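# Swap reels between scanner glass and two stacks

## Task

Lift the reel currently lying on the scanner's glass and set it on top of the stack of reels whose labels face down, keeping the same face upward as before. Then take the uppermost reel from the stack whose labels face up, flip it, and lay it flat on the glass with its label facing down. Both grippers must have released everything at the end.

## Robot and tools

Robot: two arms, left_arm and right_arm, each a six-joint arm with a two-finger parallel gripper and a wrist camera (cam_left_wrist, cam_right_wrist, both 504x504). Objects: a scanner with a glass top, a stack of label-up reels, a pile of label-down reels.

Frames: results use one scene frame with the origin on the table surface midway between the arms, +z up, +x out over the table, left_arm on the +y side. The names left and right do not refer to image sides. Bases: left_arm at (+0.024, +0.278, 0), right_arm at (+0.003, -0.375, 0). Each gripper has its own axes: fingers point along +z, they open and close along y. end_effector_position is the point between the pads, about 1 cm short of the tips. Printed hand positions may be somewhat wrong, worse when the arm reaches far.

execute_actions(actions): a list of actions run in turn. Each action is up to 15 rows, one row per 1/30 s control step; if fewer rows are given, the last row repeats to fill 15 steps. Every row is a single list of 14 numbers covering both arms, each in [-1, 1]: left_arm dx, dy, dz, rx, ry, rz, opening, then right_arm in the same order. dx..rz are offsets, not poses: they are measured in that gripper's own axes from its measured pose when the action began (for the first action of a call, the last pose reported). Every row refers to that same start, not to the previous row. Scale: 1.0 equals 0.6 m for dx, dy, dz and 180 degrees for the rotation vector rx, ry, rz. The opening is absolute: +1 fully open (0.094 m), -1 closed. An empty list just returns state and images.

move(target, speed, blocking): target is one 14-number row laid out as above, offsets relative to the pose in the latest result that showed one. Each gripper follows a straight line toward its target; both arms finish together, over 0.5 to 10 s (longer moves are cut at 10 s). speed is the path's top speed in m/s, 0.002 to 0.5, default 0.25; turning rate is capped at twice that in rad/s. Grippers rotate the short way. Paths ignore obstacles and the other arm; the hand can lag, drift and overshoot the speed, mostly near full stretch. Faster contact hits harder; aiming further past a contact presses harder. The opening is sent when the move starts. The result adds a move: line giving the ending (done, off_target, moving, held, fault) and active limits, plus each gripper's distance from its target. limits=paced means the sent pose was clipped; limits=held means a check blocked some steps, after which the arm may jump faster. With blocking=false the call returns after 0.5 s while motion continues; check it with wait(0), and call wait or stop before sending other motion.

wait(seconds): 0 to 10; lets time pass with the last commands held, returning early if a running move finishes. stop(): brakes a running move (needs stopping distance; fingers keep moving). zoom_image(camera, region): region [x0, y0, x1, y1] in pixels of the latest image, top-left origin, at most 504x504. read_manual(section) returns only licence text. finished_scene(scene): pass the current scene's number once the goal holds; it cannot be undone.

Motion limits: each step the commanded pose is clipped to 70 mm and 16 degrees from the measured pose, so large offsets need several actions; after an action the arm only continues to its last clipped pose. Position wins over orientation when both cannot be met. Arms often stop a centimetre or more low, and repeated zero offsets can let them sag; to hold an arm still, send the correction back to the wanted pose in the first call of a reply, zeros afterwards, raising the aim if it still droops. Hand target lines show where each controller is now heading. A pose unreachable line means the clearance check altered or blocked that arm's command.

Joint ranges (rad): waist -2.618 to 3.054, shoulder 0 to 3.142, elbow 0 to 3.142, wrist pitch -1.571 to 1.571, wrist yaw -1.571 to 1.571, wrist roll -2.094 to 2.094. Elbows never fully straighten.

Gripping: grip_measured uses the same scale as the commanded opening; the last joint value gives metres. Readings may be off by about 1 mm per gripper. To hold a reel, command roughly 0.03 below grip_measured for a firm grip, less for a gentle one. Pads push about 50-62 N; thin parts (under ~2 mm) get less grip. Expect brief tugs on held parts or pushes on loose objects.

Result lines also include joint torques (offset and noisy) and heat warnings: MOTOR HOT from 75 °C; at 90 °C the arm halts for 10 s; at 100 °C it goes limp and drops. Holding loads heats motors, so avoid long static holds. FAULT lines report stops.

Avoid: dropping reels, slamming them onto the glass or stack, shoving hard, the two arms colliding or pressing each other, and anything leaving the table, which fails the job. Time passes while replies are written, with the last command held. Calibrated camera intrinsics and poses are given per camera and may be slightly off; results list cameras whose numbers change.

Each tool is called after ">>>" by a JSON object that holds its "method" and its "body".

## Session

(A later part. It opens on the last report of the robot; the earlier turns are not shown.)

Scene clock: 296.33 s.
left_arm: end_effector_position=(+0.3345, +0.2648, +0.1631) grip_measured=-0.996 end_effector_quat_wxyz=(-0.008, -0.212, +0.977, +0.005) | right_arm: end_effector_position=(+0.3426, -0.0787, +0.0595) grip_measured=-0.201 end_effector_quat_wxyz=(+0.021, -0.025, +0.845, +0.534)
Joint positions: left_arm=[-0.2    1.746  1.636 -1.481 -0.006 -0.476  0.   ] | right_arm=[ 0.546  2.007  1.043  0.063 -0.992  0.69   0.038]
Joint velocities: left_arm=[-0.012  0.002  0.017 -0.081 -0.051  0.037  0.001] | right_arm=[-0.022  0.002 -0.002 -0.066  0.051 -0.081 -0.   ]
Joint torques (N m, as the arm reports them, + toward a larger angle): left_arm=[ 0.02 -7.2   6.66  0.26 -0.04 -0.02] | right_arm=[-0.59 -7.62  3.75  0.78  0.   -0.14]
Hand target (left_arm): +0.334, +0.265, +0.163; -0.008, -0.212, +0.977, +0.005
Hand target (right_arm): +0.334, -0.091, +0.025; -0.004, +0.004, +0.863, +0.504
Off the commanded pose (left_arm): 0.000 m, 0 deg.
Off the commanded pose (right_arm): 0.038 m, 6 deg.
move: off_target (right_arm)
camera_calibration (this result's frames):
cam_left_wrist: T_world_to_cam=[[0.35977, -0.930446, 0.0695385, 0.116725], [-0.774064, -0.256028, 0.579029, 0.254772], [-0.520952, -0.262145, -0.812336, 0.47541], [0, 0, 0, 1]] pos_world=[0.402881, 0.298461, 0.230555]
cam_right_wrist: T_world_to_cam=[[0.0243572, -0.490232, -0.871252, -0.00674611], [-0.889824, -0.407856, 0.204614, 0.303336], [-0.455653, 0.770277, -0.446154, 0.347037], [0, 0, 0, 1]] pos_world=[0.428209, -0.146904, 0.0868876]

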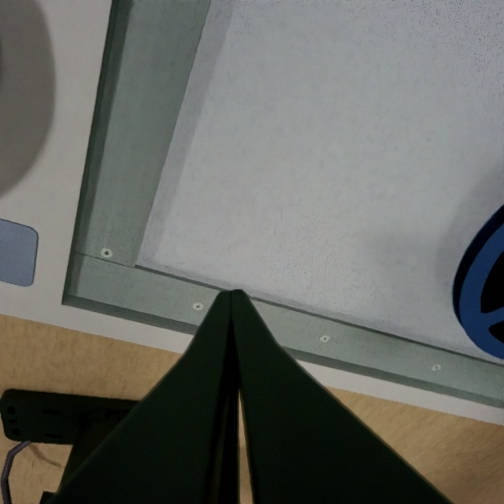

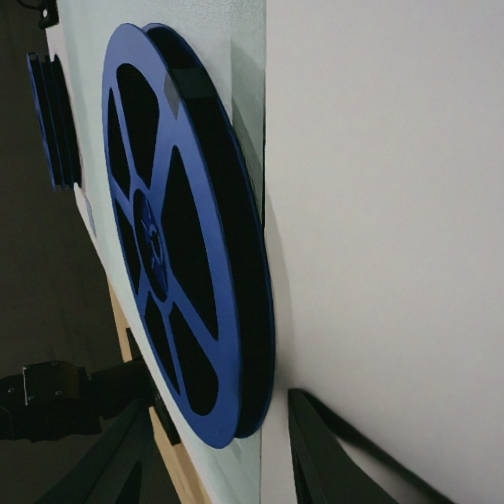

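>>> {"method": "move", "body": {"target": [0,0,0,0,0,0,-1,0.01,0.035,0.04,0.0,0,0.02,-0.4], "speed": 0.04}}

>>> {"method": "execute_actions", "body": {"actions": [[[0,0,0,0,0,0,-1,0,0,0,0,0,0,-0.8]],[[0,0,0,0,0,0,-1,0,0,0,0,0,0,-1]],[[0,0,0,0,0,0,-1,0,0,0,0,0,0,-1]]]}}

Scene clock: 311.90 s.
left_arm: end_effector_position=(+0.3345, +0.2648, +0.1631) grip_measured=-0.996 end_effector_quat_wxyz=(-0.008, -0.212, +0.977, +0.005) | right_arm: end_effector_position=(+0.3331, -0.0531, +0.0599) grip_measured=-0.399 end_effector_quat_wxyz=(-0.007, +0.012, +0.849, +0.529)
Joint positions: left_arm=[-0.2    1.746  1.636 -1.481 -0.006 -0.476  0.   ] | right_arm=[ 0.622  2.007  1.043  0.121 -0.938  0.862  0.028]
Joint velocities: left_arm=[ 0.002 -0.017 -0.012  0.051 -0.022  0.007  0.001] | right_arm=[-0.012 -0.007  0.012 -0.022 -0.037  0.081 -0.001]
Joint torques (N m, as the arm reports them, + toward a larger angle): left_arm=[ 0.03 -7.2   6.67  0.26 -0.05 -0.02] | right_arm=[  0.55 -12.13   7.55   1.26  -0.34   0.04]
Hand target (left_arm): +0.334, +0.265, +0.163; -0.008, -0.212, +0.977, +0.005
Hand target (right_arm): +0.335, -0.048, +0.068; +0.004, +0.001, +0.845, +0.535
Off the commanded pose (left_arm): 0.000 m, 0 deg.
Off the commanded pose (right_arm): 0.010 m, 2 deg.
move: done
camera_calibration (this result's frames):
cam_left_wrist: T_world_to_cam=[[0.35977, -0.930446, 0.0695385, 0.116725], [-0.774064, -0.256028, 0.579029, 0.254772], [-0.520952, -0.262145, -0.812336, 0.47541], [0, 0, 0, 1]] pos_world=[0.402881, 0.298461, 0.230555]
cam_right_wrist: T_world_to_cam=[[-0.0663629, -0.501148, -0.862813, 0.0355188], [-0.882121, -0.374664, 0.285464, 0.29952], [-0.466325, 0.78005, -0.417209, 0.325503], [0, 0, 0, 1]] pos_world=[0.41836, -0.123889, 0.0809467]

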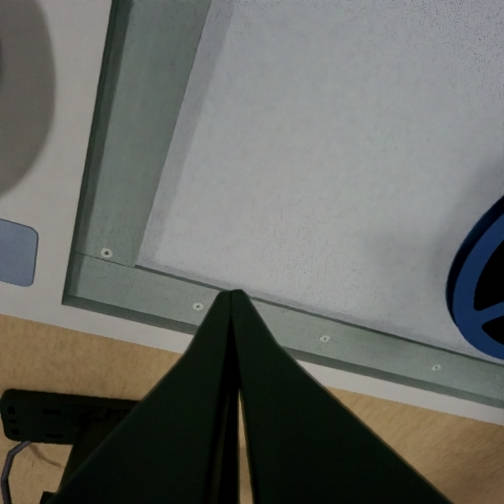

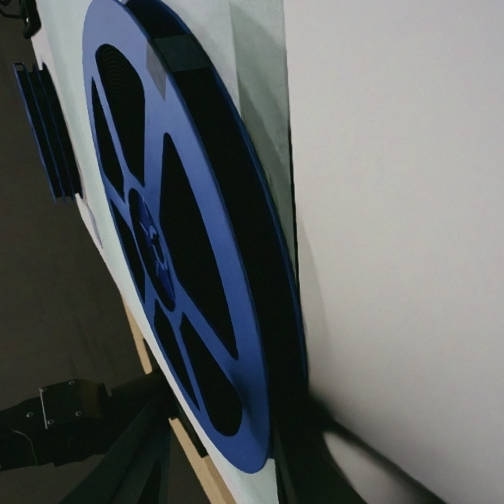

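Scene clock: 313.40 s.
left_arm: end_effector_position=(+0.3345, +0.2648, +0.1631) grip_measured=-0.996 end_effector_quat_wxyz=(-0.008, -0.212, +0.977, +0.005) | right_arm: end_effector_position=(+0.3346, -0.0501, +0.0664) grip_measured=-0.963 end_effector_quat_wxyz=(-0.001, +0.001, +0.841, +0.541)
Joint positions: left_arm=[-0.2    1.746  1.636 -1.481 -0.006 -0.476  0.   ] | right_arm=[ 0.622  2.007  1.043  0.158 -0.959  0.867  0.002]
Joint velocities: left_arm=[ 0.012 -0.002 -0.012 -0.007 -0.037  0.051 -0.   ] | right_arm=[ 0.017 -0.002 -0.007  0.051 -0.022 -0.037 -0.   ]
Joint torques (N m, as the arm reports them, + toward a larger angle): left_arm=[ 0.02 -7.21  6.66  0.26 -0.04 -0.02] | right_arm=[  0.03 -11.43   6.71   1.01  -0.2   -0.01]
Hand target (left_arm): +0.334, +0.265, +0.163; -0.008, -0.212, +0.977, +0.005
Hand target (right_arm): +0.334, -0.052, +0.063; -0.003, +0.006, +0.845, +0.535
Off the commanded pose (left_arm): 0.000 m, 0 deg.
Off the commanded pose (right_arm): 0.004 m, 1 deg.
camera_calibration (this result's frames):
cam_left_wrist: T_world_to_cam=[[0.35977, -0.930446, 0.0695385, 0.116725], [-0.774064, -0.256028, 0.579029, 0.254772], [-0.520952, -0.262145, -0.812336, 0.47541], [0, 0, 0, 1]] pos_world=[0.402881, 0.298461, 0.230555]
cam_right_wrist: T_world_to_cam=[[-0.0415703, -0.476206, -0.878351, 0.0367315], [-0.883595, -0.392853, 0.254807, 0.301769], [-0.466403, 0.786699, -0.404442, 0.326026], [0, 0, 0, 1]] pos_world=[0.420228, -0.120442, 0.087229]

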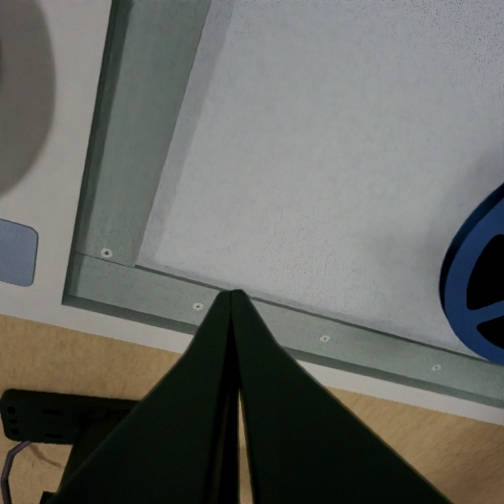

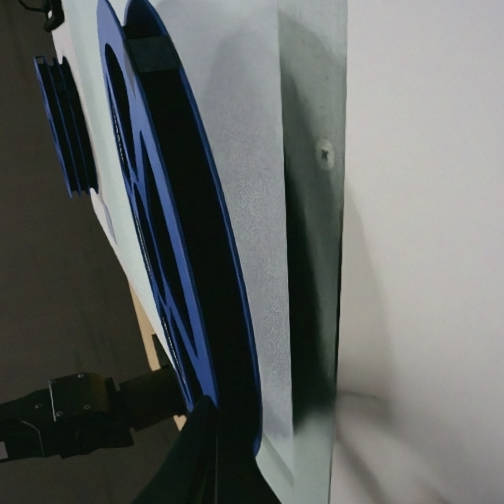

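>>> {"method": "move", "body": {"target": [0,0,0,0,0,0,-1,0,0.225,-0.108,0,0,0,-1], "speed": 0.1}}

>>> {"method": "move", "body": {"target": [0,0,0,0,0,0,-1,0,0.05,0,-0.15,0,0,-1], "speed": 0.1}}

Scene clock: 326.40 s.
left_arm: end_effector_position=(+0.3345, +0.2648, +0.1631) grip_measured=-0.996 end_effector_quat_wxyz=(-0.008, -0.212, +0.977, +0.005) | right_arm: end_effector_position=(+0.3319, -0.0539, +0.1873) grip_measured=-0.979 end_effector_quat_wxyz=(-0.024, +0.025, +0.853, +0.520)
Joint positions: left_arm=[-0.2    1.746  1.636 -1.481 -0.006 -0.476  0.   ] | right_arm=[ 0.622  1.792  1.34  -0.432 -0.937  0.87   0.001]
Joint velocities: left_arm=[-0.002  0.007 -0.002 -0.022  0.022 -0.022 -0.001] | right_arm=[-0.002  0.007  0.002 -0.037  0.022  0.007 -0.001]
Joint torques (N m, as the arm reports them, + toward a larger angle): left_arm=[ 0.02 -7.21  6.68  0.26 -0.05 -0.03] | right_arm=[ -0.4  -13.51  11.05   1.16  -0.55  -0.08]
Hand target (left_arm): +0.334, +0.265, +0.163; -0.008, -0.212, +0.977, +0.005
Hand target (right_arm): +0.334, -0.053, +0.216; -0.000, +0.001, +0.841, +0.541
Off the commanded pose (left_arm): 0.000 m, 0 deg.
Off the commanded pose (right_arm): 0.029 m, 5 deg.
move: off_target (right_arm)
camera_calibration (this result's frames):
cam_left_wrist: T_world_to_cam=[[0.35977, -0.930446, 0.0695385, 0.116725], [-0.774064, -0.256028, 0.579029, 0.254772], [-0.520952, -0.262145, -0.812336, 0.47541], [0, 0, 0, 1]] pos_world=[0.402881, 0.298461, 0.230555]
cam_right_wrist: T_world_to_cam=[[-0.106478, -0.51691, -0.849392, 0.154998], [-0.870173, -0.364889, 0.331142, 0.249789], [-0.481105, 0.774377, -0.410948, 0.382106], [0, 0, 0, 1]] pos_world=[0.417697, -0.124629, 0.205964]

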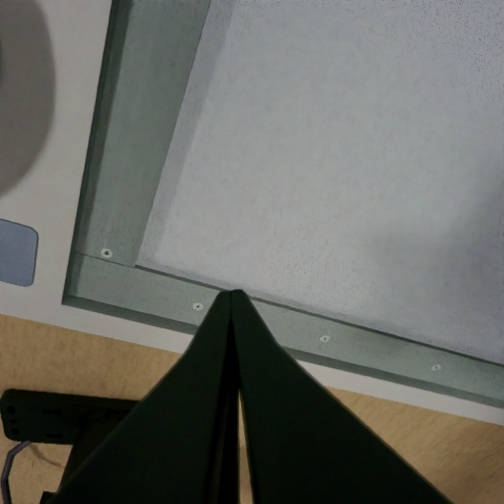

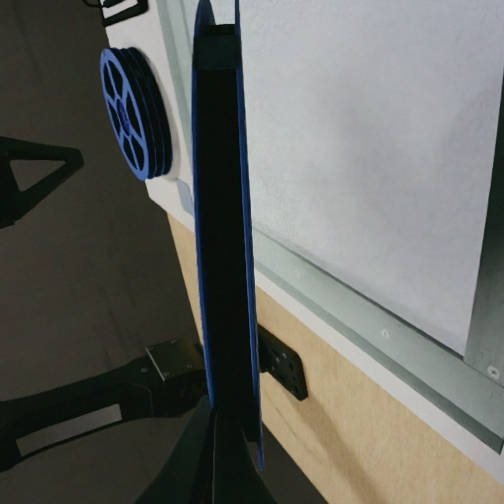

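Scene clock: 329.50 s.
left_arm: end_effector_position=(+0.3345, +0.2648, +0.1631) grip_measured=-0.996 end_effector_quat_wxyz=(-0.008, -0.212, +0.977, +0.005) | right_arm: end_effector_position=(+0.3360, -0.0399, +0.2147) grip_measured=-0.980 end_effector_quat_wxyz=(-0.023, +0.043, +0.713, +0.700)
Joint positions: left_arm=[-0.2    1.746  1.636 -1.481 -0.006 -0.476  0.   ] | right_arm=[ 0.612  1.845  0.96   0.842 -1.099  1.625  0.001]
Joint velocities: left_arm=[-0.007  0.002  0.007 -0.007 -0.037  0.037 -0.   ] | right_arm=[ 0.012 -0.002 -0.002 -0.022 -0.022 -0.007  0.001]
Joint torques (N m, as the arm reports them, + toward a larger angle): left_arm=[ 0.03 -7.2   6.68  0.26 -0.05 -0.02] | right_arm=[-0.03 -9.34  6.42  1.69 -0.15  0.01]
Hand target (left_arm): +0.334, +0.265, +0.163; -0.008, -0.212, +0.977, +0.005
Hand target (right_arm): +0.333, -0.040, +0.214; -0.019, +0.030, +0.709, +0.704
Off the commanded pose (left_arm): 0.000 m, 0 deg.
Off the commanded pose (right_arm): 0.002 m, 2 deg.
move: done
camera_calibration (this result's frames):
cam_left_wrist: T_world_to_cam=[[0.35977, -0.930446, 0.0695385, 0.116725], [-0.774064, -0.256028, 0.579029, 0.254772], [-0.520952, -0.262145, -0.812336, 0.47541], [0, 0, 0, 1]] pos_world=[0.402881, 0.298461, 0.230555]
cam_right_wrist: T_world_to_cam=[[-0.134081, -0.0848512, -0.987331, 0.242039], [-0.886376, -0.435251, 0.157777, 0.289251], [-0.443124, 0.896302, -0.016851, 0.292026], [0, 0, 0, 1]] pos_world=[0.418242, -0.11531, 0.198256]

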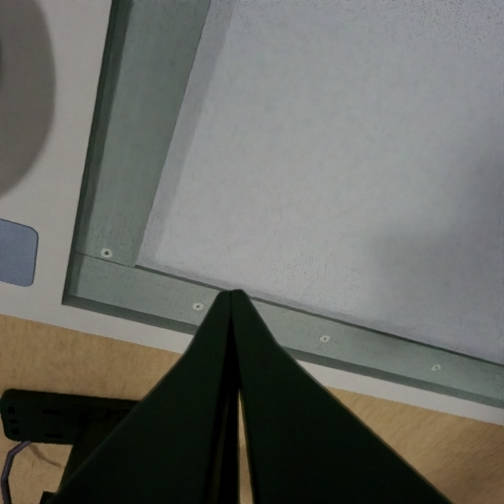

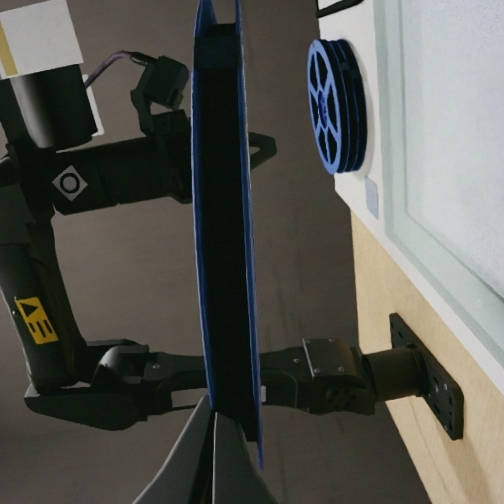

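>>> {"method": "move", "body": {"target": [0.028,-0.07,-0.082,0.495,0.103,0.111,-0.65,0,0,0,0,0,0,-1], "speed": 0.3}}

Scene clock: 367.33 s.
left_arm: end_effector_position=(+0.3406, +0.2202, +0.2118) grip_measured=-0.652 end_effector_quat_wxyz=(+0.098, -0.090, +0.768, -0.626) | right_arm: end_effector_position=(+0.3358, -0.0400, +0.2119) grip_measured=-0.980 end_effector_quat_wxyz=(-0.030, +0.050, +0.715, +0.696)
Joint positions: left_arm=[ 0.234  1.812  1.303 -1.573  1.344  0.563  0.016] | right_arm=[ 0.612  1.845  0.96   0.823 -1.1    1.629  0.001]
Joint velocities: left_arm=[ 0.002  0.012 -0.012 -0.007  0.051  0.022 -0.001] | right_arm=[-0.012 -0.007 -0.007  0.037  0.051  0.037 -0.   ]
Joint torques (N m, as the arm reports them, + toward a larger angle): left_arm=[ 0.49 -6.99  4.46 -0.6   0.68  0.12] | right_arm=[  0.03 -10.34   7.4    1.5   -0.05  -0.04]
Hand target (left_arm): +0.341, +0.221, +0.214; +0.103, -0.098, +0.758, -0.636
Hand target (right_arm): +0.336, -0.040, +0.215; -0.023, +0.043, +0.713, +0.700
Off the commanded pose (left_arm): 0.003 m, 19 deg; orientation clipped at the last step of the last action.
Off the commanded pose (right_arm): 0.003 m, 1 deg.
joint sent to its limit (left arm) — the command would take joint 4 (wrist pitch) past its lower limit, so that joint was sent only as far as its limit.
move: off_target (left_arm); limits=paced
camera_calibration (this result's frames):
cam_left_wrist: T_world_to_cam=[[-0.0638069, -0.135737, 0.988688, -0.155775], [-0.940309, 0.340034, -0.0140013, 0.270866], [-0.334287, -0.930565, -0.149331, 0.449631], [0, 0, 0, 1]] pos_world=[0.395064, 0.305163, 0.22495]
cam_right_wrist: T_world_to_cam=[[-0.154841, -0.0926539, -0.983585, 0.245085], [-0.882693, -0.43417, 0.179857, 0.283614], [-0.443708, 0.896053, -0.0145575, 0.291644], [0, 0, 0, 1]] pos_world=[0.417699, -0.115484, 0.194298]

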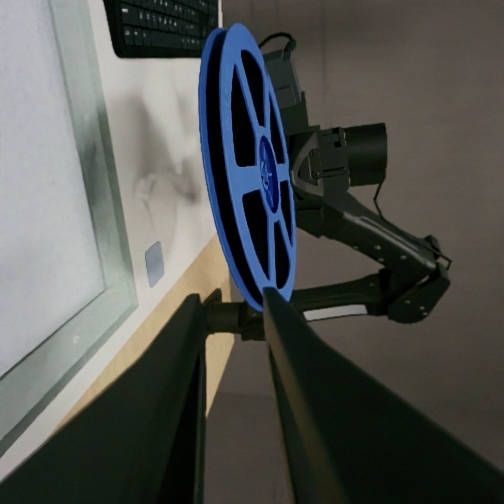

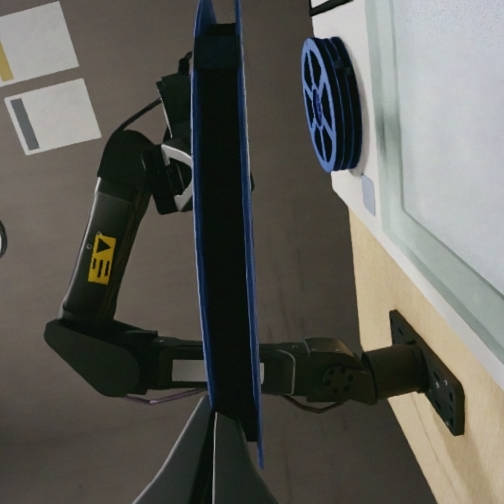

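>>> {"method": "move", "body": {"target": [0.052,-0.013,0.088,0,0,0,-0.65,0,0,0,0,0,0,-1], "speed": 0.1}}

Scene clock: 377.93 s.
left_arm: end_effector_position=(+0.3250, +0.1638, +0.2018) grip_measured=-0.652 end_effector_quat_wxyz=(+0.086, -0.095, +0.770, -0.625) | right_arm: end_effector_position=(+0.3356, -0.0401, +0.2092) grip_measured=-0.980 end_effector_quat_wxyz=(-0.036, +0.057, +0.718, +0.693)
Joint positions: left_arm=[ 0.055  1.512  0.965 -0.771  1.36  -0.245  0.016] | right_arm=[ 0.612  1.845  0.96   0.805 -1.1    1.631  0.001]
Joint velocities: left_arm=[-0.012 -0.012 -0.017  0.051 -0.037 -0.066  0.   ] | right_arm=[ 0.012  0.002 -0.002 -0.022 -0.007 -0.022  0.002]
Joint torques (N m, as the arm reports them, + toward a larger angle): left_arm=[-0.67 -7.21  5.55  0.8   0.53 -0.11] | right_arm=[ -0.01 -10.32   7.37   1.51  -0.05   0.  ]
Hand target (left_arm): +0.322, +0.160, +0.206; +0.092, -0.084, +0.769, -0.627
Hand target (right_arm): +0.336, -0.040, +0.212; -0.030, +0.050, +0.715, +0.696
Off the commanded pose (left_arm): 0.007 m, 2 deg.
Off the commanded pose (right_arm): 0.003 m, 1 deg.
move: done
camera_calibration (this result's frames):
cam_left_wrist: T_world_to_cam=[[-0.0388244, -0.13506, 0.990077, -0.163018], [-0.937583, 0.347597, 0.0106511, 0.268158], [-0.345587, -0.927866, -0.140125, 0.391864], [0, 0, 0, 1]] pos_world=[0.380514, 0.24837, 0.213454]
cam_right_wrist: T_world_to_cam=[[-0.172997, -0.100125, -0.97982, 0.247395], [-0.879219, -0.43266, 0.199447, 0.278705], [-0.443898, 0.89598, -0.0131826, 0.291375], [0, 0, 0, 1]] pos_world=[0.417183, -0.115711, 0.190657]

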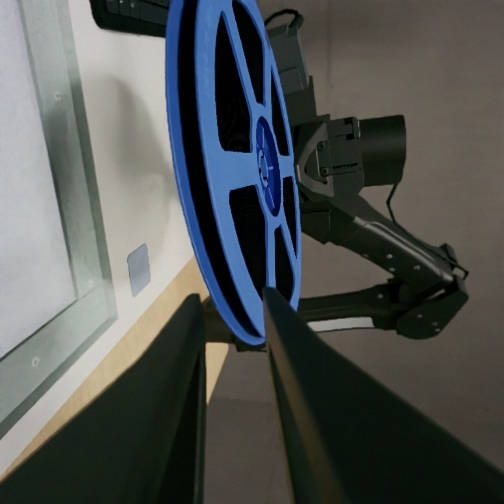

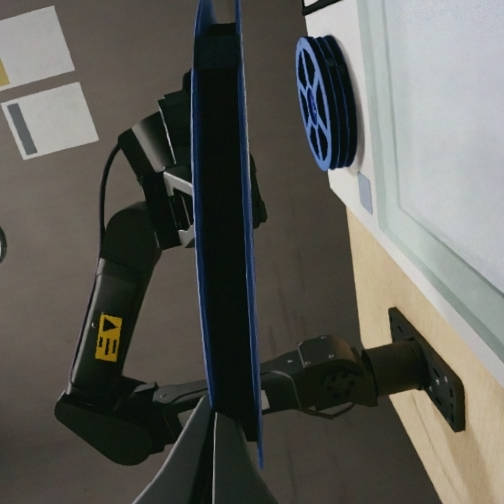

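>>> {"method": "move", "body": {"target": [-0.02,0.03,0.02,0,0,0,-0.6,0,0,0,0,0,0,-1], "speed": 0.05}}

Scene clock: 391.80 s.
left_arm: end_effector_position=(+0.3408, +0.1629, +0.1847) grip_measured=-0.602 end_effector_quat_wxyz=(+0.089, -0.096, +0.771, -0.623) | right_arm: end_effector_position=(+0.3354, -0.0402, +0.2065) grip_measured=-0.980 end_effector_quat_wxyz=(-0.043, +0.063, +0.720, +0.690)
Joint positions: left_arm=[ 0.039  1.567  0.941 -0.599  1.348 -0.336  0.019] | right_arm=[ 0.612  1.845  0.96   0.787 -1.1    1.633  0.001]
Joint velocities: left_arm=[ 0.002 -0.007 -0.002  0.066 -0.007 -0.037 -0.001] | right_arm=[-0.007  0.002 -0.002 -0.007 -0.007 -0.037  0.001]
Joint torques (N m, as the arm reports them, + toward a larger angle): left_arm=[-0.63 -5.51  5.51  0.93  0.51 -0.07] | right_arm=[  0.01 -10.31   7.36   1.51  -0.06  -0.01]
Hand target (left_arm): +0.339, +0.160, +0.182; +0.085, -0.094, +0.770, -0.625
Hand target (right_arm): +0.336, -0.040, +0.209; -0.036, +0.057, +0.718, +0.693
Off the commanded pose (left_arm): 0.005 m, 1 deg.
Off the commanded pose (right_arm): 0.003 m, 1 deg.
move: done
camera_calibration (this result's frames):
cam_left_wrist: T_world_to_cam=[[-0.041562, -0.141581, 0.989054, -0.143356], [-0.93974, 0.34176, 0.00943257, 0.285417], [-0.339354, -0.929061, -0.147254, 0.393418], [0, 0, 0, 1]] pos_world=[0.395767, 0.247669, 0.197027]
cam_right_wrist: T_world_to_cam=[[-0.190708, -0.107575, -0.975735, 0.249497], [-0.875468, -0.430997, 0.218628, 0.273853], [-0.444058, 0.895918, -0.0119836, 0.291139], [0, 0, 0, 1]] pos_world=[0.416613, -0.115967, 0.18706]

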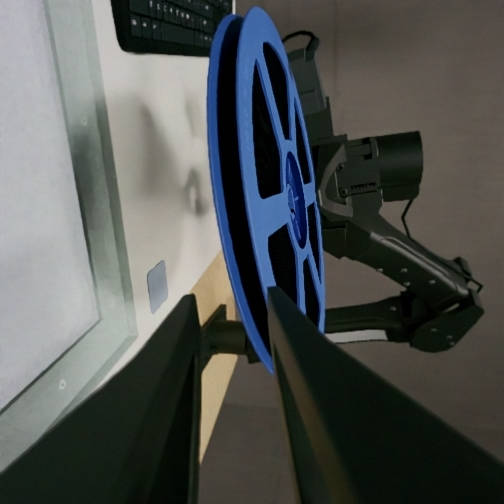

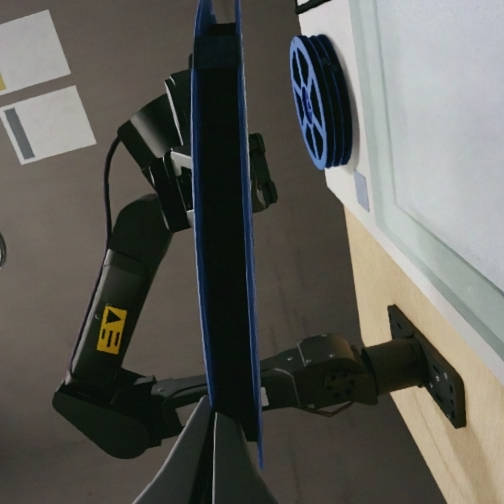

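>>> {"method": "move", "body": {"target": [0,-0.004,0.06,0,0,0,-0.6,0,0.008,0,0,0,0,-1], "speed": 0.04}}

Scene clock: 400.83 s.
left_arm: end_effector_position=(+0.3534, +0.1314, +0.1706) grip_measured=-0.602 end_effector_quat_wxyz=(+0.077, -0.105, +0.774, -0.619) | right_arm: end_effector_position=(+0.3348, -0.0404, +0.2009) grip_measured=-0.980 end_effector_quat_wxyz=(-0.055, +0.076, +0.724, +0.683)
Joint positions: left_arm=[-0.079  1.567  0.838 -0.156  1.281 -0.719  0.019] | right_arm=[ 0.612  1.845  0.96   0.75  -1.1    1.636  0.001]
Joint velocities: left_arm=[-0.007 -0.012 -0.022  0.095 -0.051 -0.037 -0.003] | right_arm=[ 0.002 -0.017  0.002  0.066 -0.139 -0.022  0.001]
Joint torques (N m, as the arm reports them, + toward a larger angle): left_arm=[-0.57 -8.23  5.53  1.35  0.34 -0.08] | right_arm=[  0.03 -11.12   8.32   1.5   -0.08   0.  ]
Hand target (left_arm): +0.350, +0.128, +0.178; +0.086, -0.094, +0.773, -0.621
Hand target (right_arm): +0.336, -0.040, +0.211; -0.043, +0.064, +0.720, +0.690
Off the commanded pose (left_arm): 0.010 m, 2 deg.
Off the commanded pose (right_arm): 0.010 m, 2 deg.
move: done
camera_calibration (this result's frames):
cam_left_wrist: T_world_to_cam=[[-0.00947847, -0.146177, 0.989213, -0.144115], [-0.938372, 0.343101, 0.0417092, 0.301942], [-0.345497, -0.927854, -0.140421, 0.367215], [0, 0, 0, 1]] pos_world=[0.40884, 0.216059, 0.181531]
cam_right_wrist: T_world_to_cam=[[-0.225745, -0.123053, -0.966384, 0.253097], [-0.866944, -0.427096, 0.256899, 0.26405], [-0.444351, 0.895794, -0.0102657, 0.290808], [0, 0, 0, 1]] pos_world=[0.415272, -0.116585, 0.17974]

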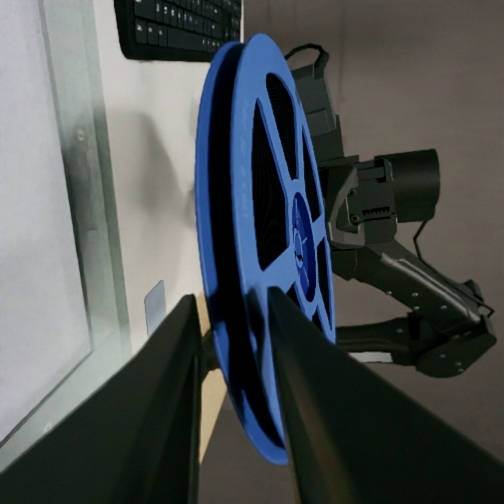

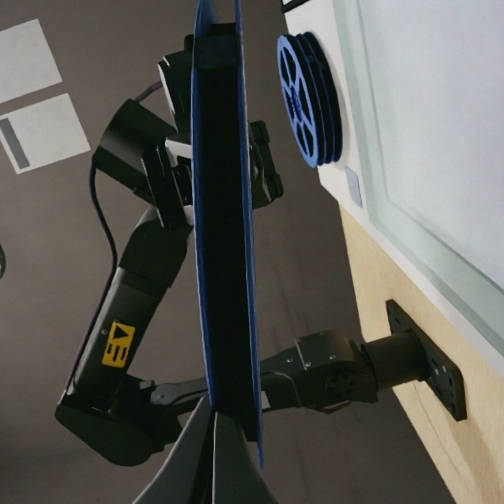

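>>> {"method": "execute_actions", "body": {"actions": [[[0,-0.03,0,0,0,0,-0.6,0,0.01,0,0,0,0,-1]],[[0,0,0,0,0,0,-0.6,0,0,0,0,0,0,-1]]]}}

Scene clock: 408.50 s.
left_arm: end_effector_position=(+0.3526, +0.1310, +0.1691) grip_measured=-0.602 end_effector_quat_wxyz=(+0.066, -0.123, +0.777, -0.614) | right_arm: end_effector_position=(+0.3341, -0.0408, +0.1962) grip_measured=-0.980 end_effector_quat_wxyz=(-0.066, +0.087, +0.728, +0.677)
Joint positions: left_arm=[-0.084  1.557  0.838 -0.174  1.26  -0.751  0.019] | right_arm=[ 0.612  1.845  0.96   0.718 -1.1    1.639  0.001]
Joint velocities: left_arm=[-0.012  0.002  0.017  0.037 -0.066 -0.037  0.   ] | right_arm=[-0.007 -0.007  0.002 -0.022 -0.066  0.022  0.   ]
Joint torques (N m, as the arm reports them, + toward a larger angle): left_arm=[ 0.03 -5.7   6.98  1.2   0.42 -0.03] | right_arm=[  0.03 -10.33   7.35   1.39  -0.1    0.01]
Hand target (left_arm): +0.352, +0.131, +0.170; +0.065, -0.122, +0.776, -0.615
Hand target (right_arm): +0.334, -0.041, +0.197; -0.065, +0.086, +0.728, +0.677
Off the commanded pose (left_arm): 0.001 m, 0 deg.
Off the commanded pose (right_arm): 0.000 m, 0 deg.
camera_calibration (this result's frames):
cam_left_wrist: T_world_to_cam=[[0.0324753, -0.153555, 0.987606, -0.156292], [-0.941235, 0.327673, 0.0818978, 0.297612], [-0.336188, -0.932229, -0.13389, 0.362534], [0, 0, 0, 1]] pos_world=[0.407078, 0.216446, 0.178521]
cam_right_wrist: T_world_to_cam=[[-0.255883, -0.135829, -0.957118, 0.256124], [-0.858477, -0.423273, 0.289581, 0.255474], [-0.444455, 0.895763, -0.00829739, 0.290395], [0, 0, 0, 1]] pos_world=[0.413924, -0.117201, 0.17357]

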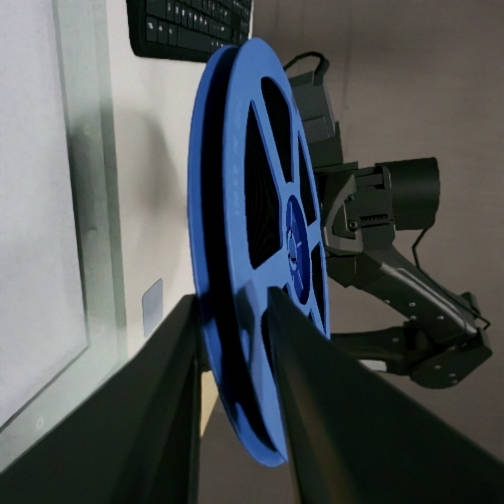

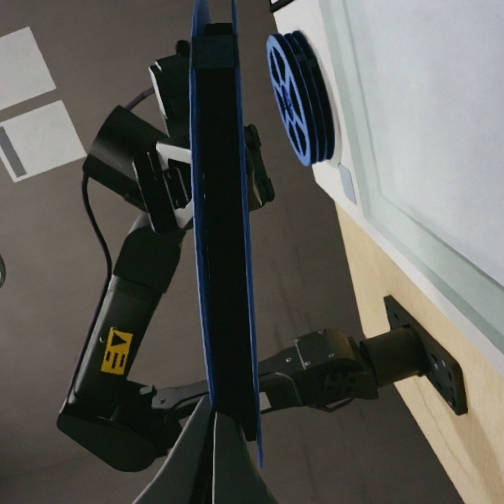

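>>> {"method": "move", "body": {"target": [0,0.012,0.04,0,0,0,-0.3,0,0.005,0,0,0,0,-1], "speed": 0.04}}

Scene clock: 414.83 s.
left_arm: end_effector_position=(+0.3599, +0.1131, +0.1602) grip_measured=-0.302 end_effector_quat_wxyz=(+0.070, -0.122, +0.778, -0.613) | right_arm: end_effector_position=(+0.3340, -0.0411, +0.1919) grip_measured=-0.980 end_effector_quat_wxyz=(-0.074, +0.098, +0.731, +0.671)
Joint positions: left_arm=[-0.148  1.585  0.796  0.037  1.212 -0.893  0.033] | right_arm=[ 0.612  1.845  0.96   0.69  -1.097  1.641  0.001]
Joint velocities: left_arm=[-0.007  0.002 -0.002 -0.007  0.051  0.007 -0.001] | right_arm=[-0.007  0.012 -0.007 -0.022  0.037  0.007  0.001]
Joint torques (N m, as the arm reports them, + toward a larger angle): left_arm=[-0.56 -5.36  5.62  1.51  0.31 -0.08] | right_arm=[  0.06 -10.79   8.08   1.49  -0.12   0.  ]
Hand target (left_arm): +0.358, +0.110, +0.156; +0.065, -0.123, +0.778, -0.613
Hand target (right_arm): +0.335, -0.041, +0.199; -0.066, +0.087, +0.728, +0.677
Off the commanded pose (left_arm): 0.005 m, 0 deg.
Off the commanded pose (right_arm): 0.007 m, 2 deg.
move: done
camera_calibration (this result's frames):
cam_left_wrist: T_world_to_cam=[[0.0268085, -0.157054, 0.987226, -0.147951], [-0.942621, 0.324801, 0.0772685, 0.31273], [-0.332788, -0.932651, -0.139335, 0.346826], [0, 0, 0, 1]] pos_world=[0.414171, 0.198657, 0.170222]
cam_right_wrist: T_world_to_cam=[[-0.282214, -0.146934, -0.948032, 0.258519], [-0.851548, -0.416759, 0.318085, 0.248913], [-0.441839, 0.897063, -0.0075056, 0.289629], [0, 0, 0, 1]] pos_world=[0.412889, -0.118094, 0.168083]

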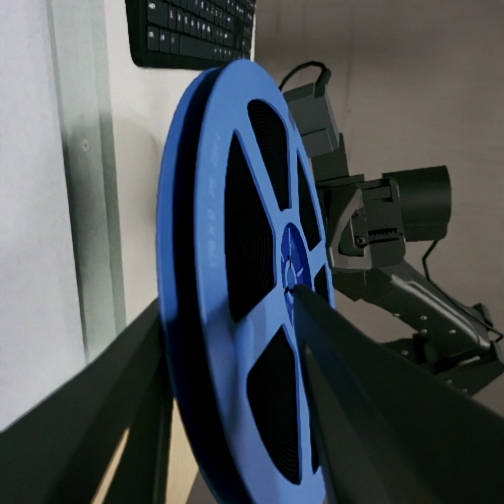

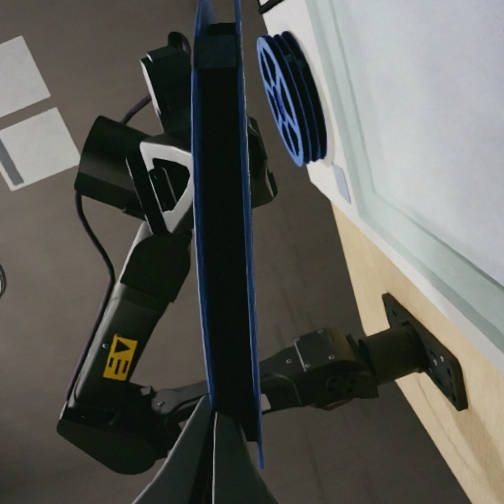

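Reel is between the fingers. Close left.

>>> {"method": "execute_actions", "body": {"actions": [[[0,0,0,0,0,0,-0.8,0,0,0,0,0,0,-1]],[[0,0,0,0,0,0,-0.8,0,0,0,0,0,0,-1]]]}}

Scene clock: 420.73 s.
left_arm: end_effector_position=(+0.3597, +0.1148, +0.1636) grip_measured=-0.729 end_effector_quat_wxyz=(+0.043, -0.153, +0.767, -0.621) | right_arm: end_effector_position=(+0.3305, -0.0421, +0.1793) grip_measured=-0.978 end_effector_quat_wxyz=(-0.089, +0.108, +0.739, +0.659)
Joint positions: left_arm=[-0.139  1.584  0.796  0.046  1.232 -0.986  0.013] | right_arm=[ 0.613  1.852  0.952  0.643 -1.102  1.62   0.001]
Joint velocities: left_arm=[-0.007  0.027 -0.007  0.007  0.007 -0.066 -0.   ] | right_arm=[-0.002 -0.007  0.007 -0.051 -0.022  0.051  0.001]
Joint torques (N m, as the arm reports them, + toward a larger angle): left_arm=[-0.09 -5.93  6.72  1.41  0.27  0.4 ] | right_arm=[  0.02 -10.31   7.3    1.48  -0.13   0.09]
Hand target (left_arm): +0.360, +0.115, +0.163; +0.057, -0.138, +0.771, -0.619
Hand target (right_arm): +0.331, -0.042, +0.182; -0.086, +0.106, +0.737, +0.662
Off the commanded pose (left_arm): 0.001 m, 2 deg.
Off the commanded pose (right_arm): 0.003 m, 1 deg.
camera_calibration (this result's frames):
cam_left_wrist: T_world_to_cam=[[0.1043, -0.119567, 0.987332, -0.183276], [-0.939539, 0.313736, 0.137245, 0.301985], [-0.326172, -0.941952, -0.0796152, 0.337769], [0, 0, 0, 1]] pos_world=[0.413013, 0.201504, 0.1664]
cam_right_wrist: T_world_to_cam=[[-0.314994, -0.17381, -0.933043, 0.252464], [-0.836086, -0.414424, 0.359462, 0.237172], [-0.449154, 0.893332, -0.014779, 0.292448], [0, 0, 0, 1]] pos_world=[0.409175, -0.119083, 0.154627]

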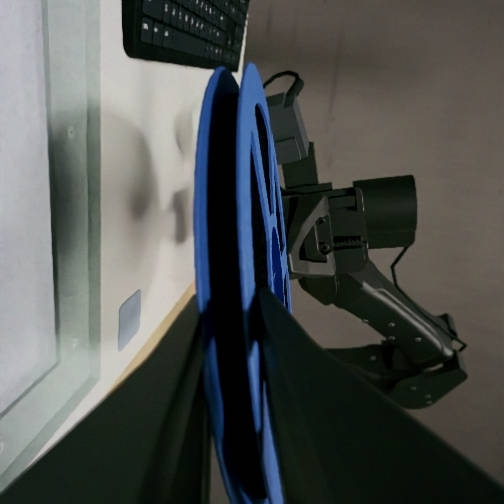

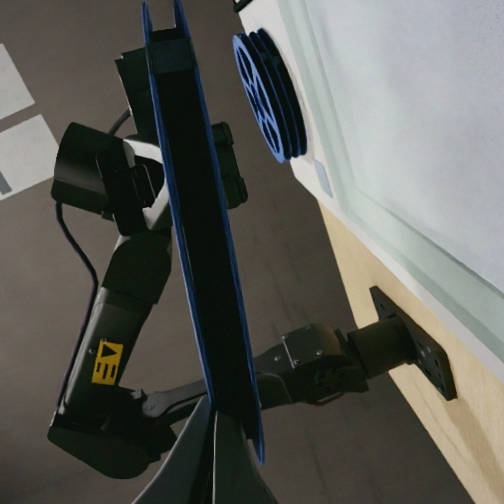

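>>> {"method": "execute_actions", "body": {"actions": [[[0,0,0,0,0,0,-0.8,0,0,0,0,0,0,-0.85]]]}}

>>> {"method": "move", "body": {"target": [0,0,0,0,0,0,-0.8,0,0.03,-0.2,0,0,0,-0.85], "speed": 0.15}}

Scene clock: 426.23 s.
left_arm: end_effector_position=(+0.3593, +0.1146, +0.1651) grip_measured=-0.755 end_effector_quat_wxyz=(+0.037, -0.157, +0.764, -0.624) | right_arm: end_effector_position=(+0.3290, -0.0428, +0.1733) grip_measured=-0.851 end_effector_quat_wxyz=(-0.101, +0.121, +0.743, +0.651)
Joint positions: left_arm=[-0.138  1.584  0.796  0.052  1.24  -1.006  0.012] | right_arm=[ 0.613  1.852  0.952  0.602 -1.102  1.619  0.007]
Joint velocities: left_arm=[ 0.007  0.012 -0.032 -0.037  0.022 -0.007  0.   ] | right_arm=[-0.017 -0.007 -0.007  0.022 -0.022 -0.007  0.   ]
Joint torques (N m, as the arm reports them, + toward a larger angle): left_arm=[-0.01 -5.9   6.78  1.31  0.24  0.18] | right_arm=[  0.05 -10.42   7.34   1.68  -0.16   0.  ]
Hand target (left_arm): +0.360, +0.115, +0.164; +0.043, -0.153, +0.767, -0.621
Hand target (right_arm): +0.330, -0.042, +0.179; -0.088, +0.108, +0.739, +0.659
Off the commanded pose (left_arm): 0.002 m, 1 deg.
Off the commanded pose (right_arm): 0.006 m, 2 deg.
camera_calibration (this result's frames):
cam_left_wrist: T_world_to_cam=[[0.117291, -0.109209, 0.987075, -0.19055], [-0.937477, 0.31579, 0.146336, 0.299057], [-0.32769, -0.942523, -0.0653417, 0.335826], [0, 0, 0, 1]] pos_world=[0.412756, 0.201275, 0.166268]
cam_right_wrist: T_world_to_cam=[[-0.349103, -0.190149, -0.917589, 0.254122], [-0.822293, -0.407435, 0.397279, 0.22699], [-0.4494, 0.893219, -0.0141213, 0.292315], [0, 0, 0, 1]] pos_world=[0.406734, -0.120297, 0.147129]

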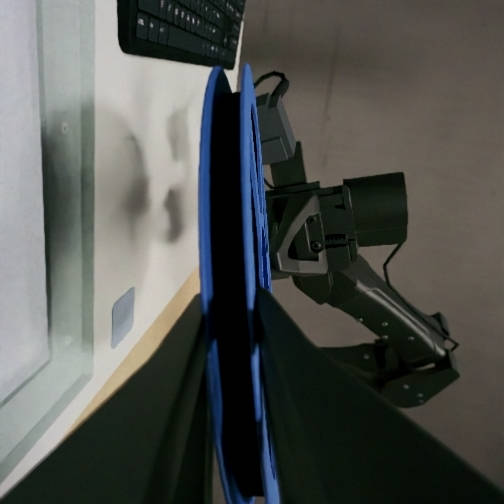

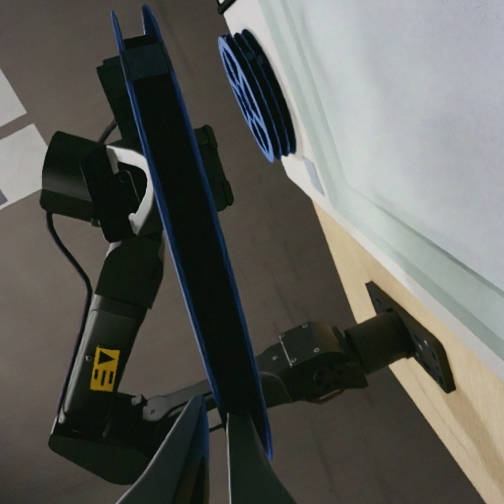

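Scene clock: 427.93 s.
left_arm: end_effector_position=(+0.3625, +0.1162, +0.1617) grip_measured=-0.775 end_effector_quat_wxyz=(+0.041, -0.168, +0.768, -0.617) | right_arm: end_effector_position=(+0.3345, -0.1595, +0.1945) grip_measured=-0.851 end_effector_quat_wxyz=(-0.102, +0.136, +0.745, +0.645)
Joint positions: left_arm=[-0.138  1.585  0.796  0.051  1.214 -1.015  0.011] | right_arm=[ 0.285  1.7    1.017 -0.14  -1.369  1.095  0.007]
Joint velocities: left_arm=[-0.002  0.007 -0.017 -0.007 -0.11  -0.007 -0.001] | right_arm=[ 0.002  0.017  0.037 -0.183 -0.022 -0.154 -0.   ]
Joint torques (N m, as the arm reports them, + toward a larger angle): left_arm=[ 0.04 -5.99  6.91  1.38  0.54  0.06] | right_arm=[-0.04 -9.72 10.12  0.85 -0.55 -0.12]
Hand target (left_arm): +0.359, +0.115, +0.165; +0.037, -0.157, +0.764, -0.624
Hand target (right_arm): +0.334, -0.160, +0.206; -0.099, +0.122, +0.743, +0.650
Off the commanded pose (left_arm): 0.005 m, 2 deg.
Off the commanded pose (right_arm): 0.012 m, 2 deg.
move: off_target (right_arm)
camera_calibration (this result's frames):
cam_left_wrist: T_world_to_cam=[[0.129953, -0.1216, 0.984035, -0.190051], [-0.942315, 0.293615, 0.160726, 0.30401], [-0.308472, -0.948158, -0.0764298, 0.333625], [0, 0, 0, 1]] pos_world=[0.414085, 0.203957, 0.163653]
cam_right_wrist: T_world_to_cam=[[-0.372624, -0.196514, -0.906937, 0.258018], [-0.820605, -0.386571, 0.420915, 0.173651], [-0.433311, 0.90108, -0.0172144, 0.395798], [0, 0, 0, 1]] pos_world=[0.410147, -0.238813, 0.167727]

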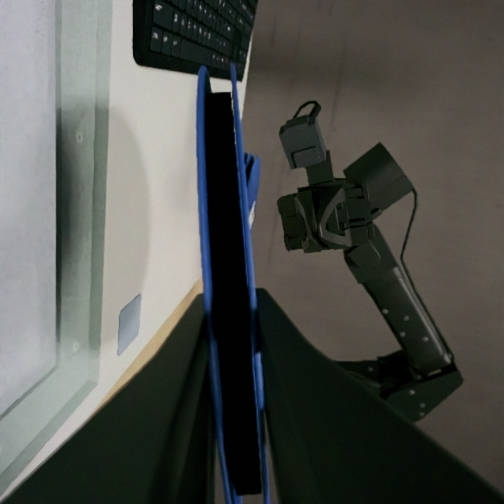

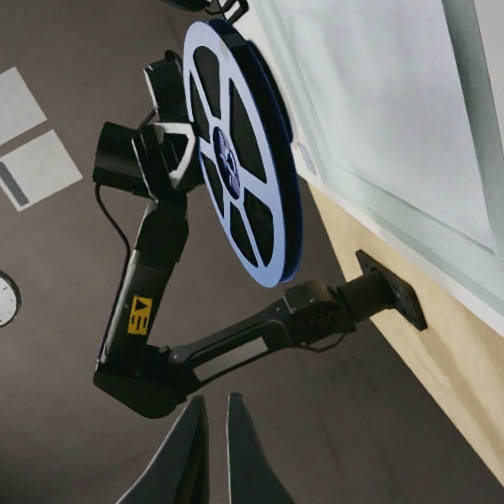

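>>> {"method": "move", "body": {"target": [0.013,0.025,-0.507,0.016,-0.55,-0.132,-0.83,0,0,-0.1,0,0,0,1], "speed": 0.15}}

Scene clock: 453.03 s.
left_arm: end_effector_position=(+0.2636, +0.3932, +0.1934) grip_measured=-0.775 end_effector_quat_wxyz=(-0.474, +0.719, -0.427, +0.274) | right_arm: end_effector_position=(+0.3264, -0.2164, +0.1985) grip_measured=+1.000 end_effector_quat_wxyz=(-0.106, +0.138, +0.752, +0.636)
Joint positions: left_arm=[ 0.187  0.52   0.453 -0.35  -0.158 -1.629  0.011] | right_arm=[ 0.112  1.867  1.327 -1.271 -1.396  0.103  0.094]
Joint velocities: left_arm=[-0.002 -0.022 -0.012 -0.022 -0.022 -0.066  0.   ] | right_arm=[-0.002  0.027  0.002 -0.081 -0.051  0.022  0.   ]
Joint torques (N m, as the arm reports them, + toward a larger angle): left_arm=[-0.35  1.25 12.19  2.3  -0.19 -0.13] | right_arm=[-0.46 -8.23  9.1  -0.2  -0.65 -0.09]
Hand target (left_arm): +0.267, +0.396, +0.219; -0.498, +0.708, -0.408, +0.291
Hand target (right_arm): +0.333, -0.219, +0.202; -0.101, +0.137, +0.746, +0.643
Off the commanded pose (left_arm): 0.028 m, 4 deg.
Off the commanded pose (right_arm): 0.009 m, 1 deg.
move: off_target (left_arm)
camera_calibration (this result's frames):
cam_left_wrist: T_world_to_cam=[[0.315019, 0.0962434, 0.944193, -0.301458], [-0.0898184, -0.987357, 0.13061, 0.409164], [0.944826, -0.125951, -0.302392, -0.04183], [0, 0, 0, 1]] pos_world=[0.171238, 0.427736, 0.218545]
cam_right_wrist: T_world_to_cam=[[-0.379562, -0.21813, -0.899084, 0.243477], [-0.814214, -0.382693, 0.436579, 0.138993], [-0.439304, 0.897756, -0.0323483, 0.447795], [0, 0, 0, 1]] pos_world=[0.402303, -0.295709, 0.17271]

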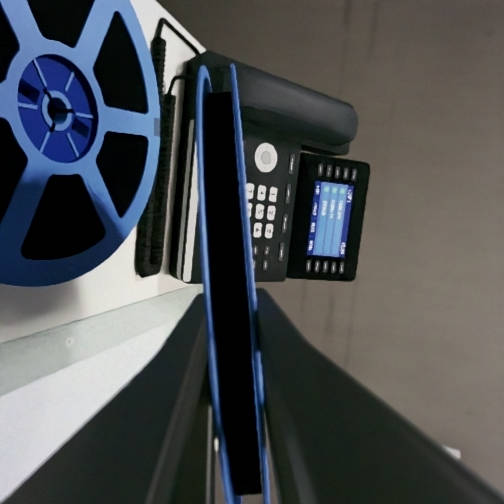

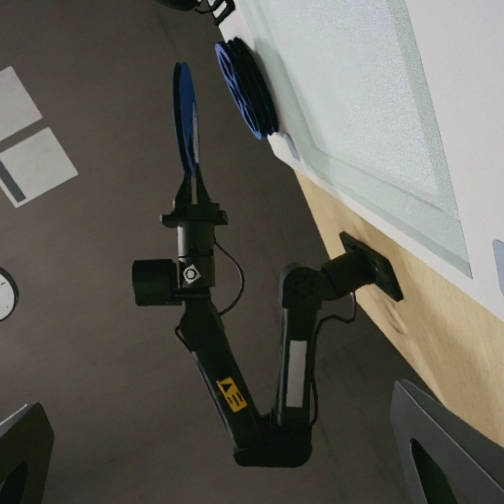

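>>> {"method": "move", "body": {"target": [-0.04,0.09,0.082,0.07,0,0,-0.83,0,0,0,0,0,0,1], "speed": 0.1}}

Scene clock: 469.33 s.
left_arm: end_effector_position=(+0.2703, +0.4261, +0.1124) grip_measured=-0.775 end_effector_quat_wxyz=(-0.524, +0.686, -0.402, +0.305) | right_arm: end_effector_position=(+0.3253, -0.2164, +0.1978) grip_measured=+1.000 end_effector_quat_wxyz=(-0.110, +0.140, +0.753, +0.634)
Joint positions: left_arm=[ 0.422  0.744  0.012  0.464  0.058 -1.552  0.011] | right_arm=[ 0.112  1.868  1.327 -1.282 -1.392  0.101  0.094]
Joint velocities: left_arm=[ 0.007  0.007  0.017  0.154 -0.022 -0.051  0.   ] | right_arm=[-0.007  0.002 -0.002 -0.022  0.007  0.007  0.   ]
Joint torques (N m, as the arm reports them, + toward a larger angle): left_arm=[0.68 0.89 7.22 2.69 0.11 0.06] | right_arm=[ 0.04 -9.81  6.61 -0.07 -0.53  0.02]
Hand target (left_arm): +0.273, +0.428, +0.125; -0.544, +0.667, -0.398, +0.316
Hand target (right_arm): +0.326, -0.216, +0.198; -0.107, +0.138, +0.752, +0.636
Off the commanded pose (left_arm): 0.012 m, 4 deg.
Off the commanded pose (right_arm): 0.001 m, 1 deg.
joint sent to its limit (left arm) — the command would take joint 3 (elbow) past its lower limit, so that joint was sent only as far as its limit.
move: off_target (left_arm)
camera_calibration (this result's frames):
cam_left_wrist: T_world_to_cam=[[0.190042, 0.0365078, 0.981097, -0.175163], [-0.0967076, -0.993752, 0.0557113, 0.465845], [0.977001, -0.105467, -0.185324, -0.0990957], [0, 0, 0, 1]] pos_world=[0.175156, 0.458878, 0.127534]
cam_right_wrist: T_world_to_cam=[[-0.388034, -0.222094, -0.894485, 0.243435], [-0.809339, -0.382182, 0.44599, 0.135048], [-0.440908, 0.897001, -0.0314495, 0.447557], [0, 0, 0, 1]] pos_world=[0.401093, -0.295781, 0.171594]

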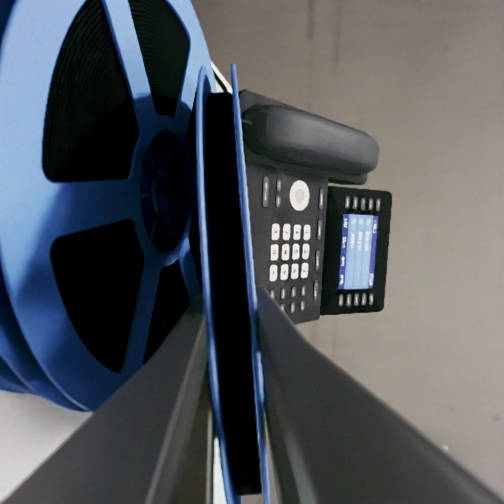

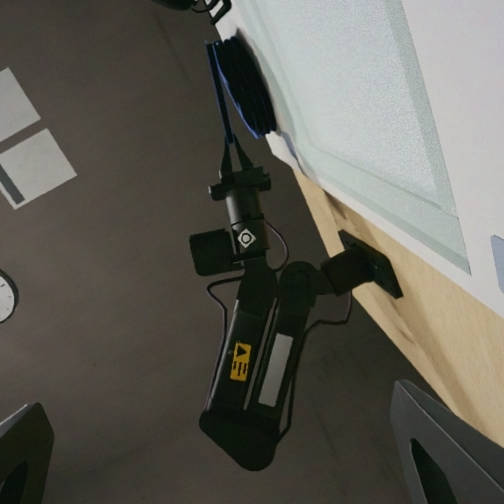

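>>> {"method": "move", "body": {"target": [0,0.03,0.012,-0.01,0,0,-0.83,0,0,0,0,0,0,1], "speed": 0.04}}

Scene clock: 474.23 s.
left_arm: end_effector_position=(+0.2755, +0.4288, +0.1080) grip_measured=-0.775 end_effector_quat_wxyz=(-0.522, +0.686, -0.404, +0.305) | right_arm: end_effector_position=(+0.3251, -0.2166, +0.1969) grip_measured=+1.000 end_effector_quat_wxyz=(-0.111, +0.140, +0.754, +0.632)
Joint positions: left_arm=[ 0.422  0.85   0.012  0.564  0.061 -1.551  0.011] | right_arm=[ 0.112  1.868  1.327 -1.282 -1.387  0.102  0.094]
Joint velocities: left_arm=[-0.007  0.066  0.027  0.022 -0.007  0.007 -0.   ] | right_arm=[ 0.002 -0.002  0.007 -0.007 -0.022  0.037  0.   ]
Joint torques (N m, as the arm reports them, + toward a larger angle): left_arm=[ 0.07  1.61  6.89  1.7  -0.05  0.  ] | right_arm=[ 0.04 -9.78  6.67 -0.12 -0.53  0.02]
Hand target (left_arm): +0.272, +0.428, +0.094; -0.504, +0.700, -0.411, +0.294
Hand target (right_arm): +0.325, -0.216, +0.198; -0.110, +0.140, +0.753, +0.634
Off the commanded pose (left_arm): 0.015 m, 2 deg.
Off the commanded pose (right_arm): 0.001 m, 0 deg.
joint sent to its limit (left arm) — the command would take joint 3 (elbow) past its lower limit, so that joint was sent only as far as its limit.
move: off_target (left_arm)
camera_calibration (this result's frames):
cam_left_wrist: T_world_to_cam=[[0.194031, 0.0380461, 0.980257, -0.173618], [-0.0997079, -0.993308, 0.0582887, 0.469602], [0.975915, -0.109049, -0.18894, -0.102432], [0, 0, 0, 1]] pos_world=[0.180475, 0.461895, 0.123464]
cam_right_wrist: T_world_to_cam=[[-0.388353, -0.226829, -0.893157, 0.241378], [-0.808603, -0.380984, 0.448344, 0.134742], [-0.441976, 0.896326, -0.0354584, 0.448554], [0, 0, 0, 1]] pos_world=[0.400943, -0.295964, 0.171083]

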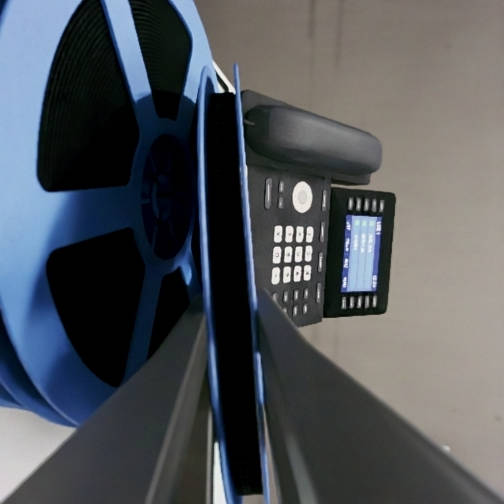

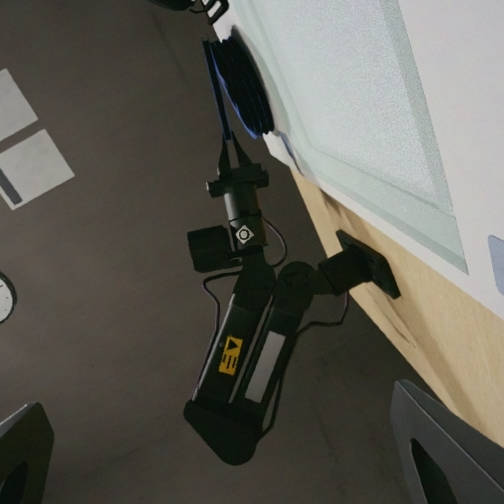

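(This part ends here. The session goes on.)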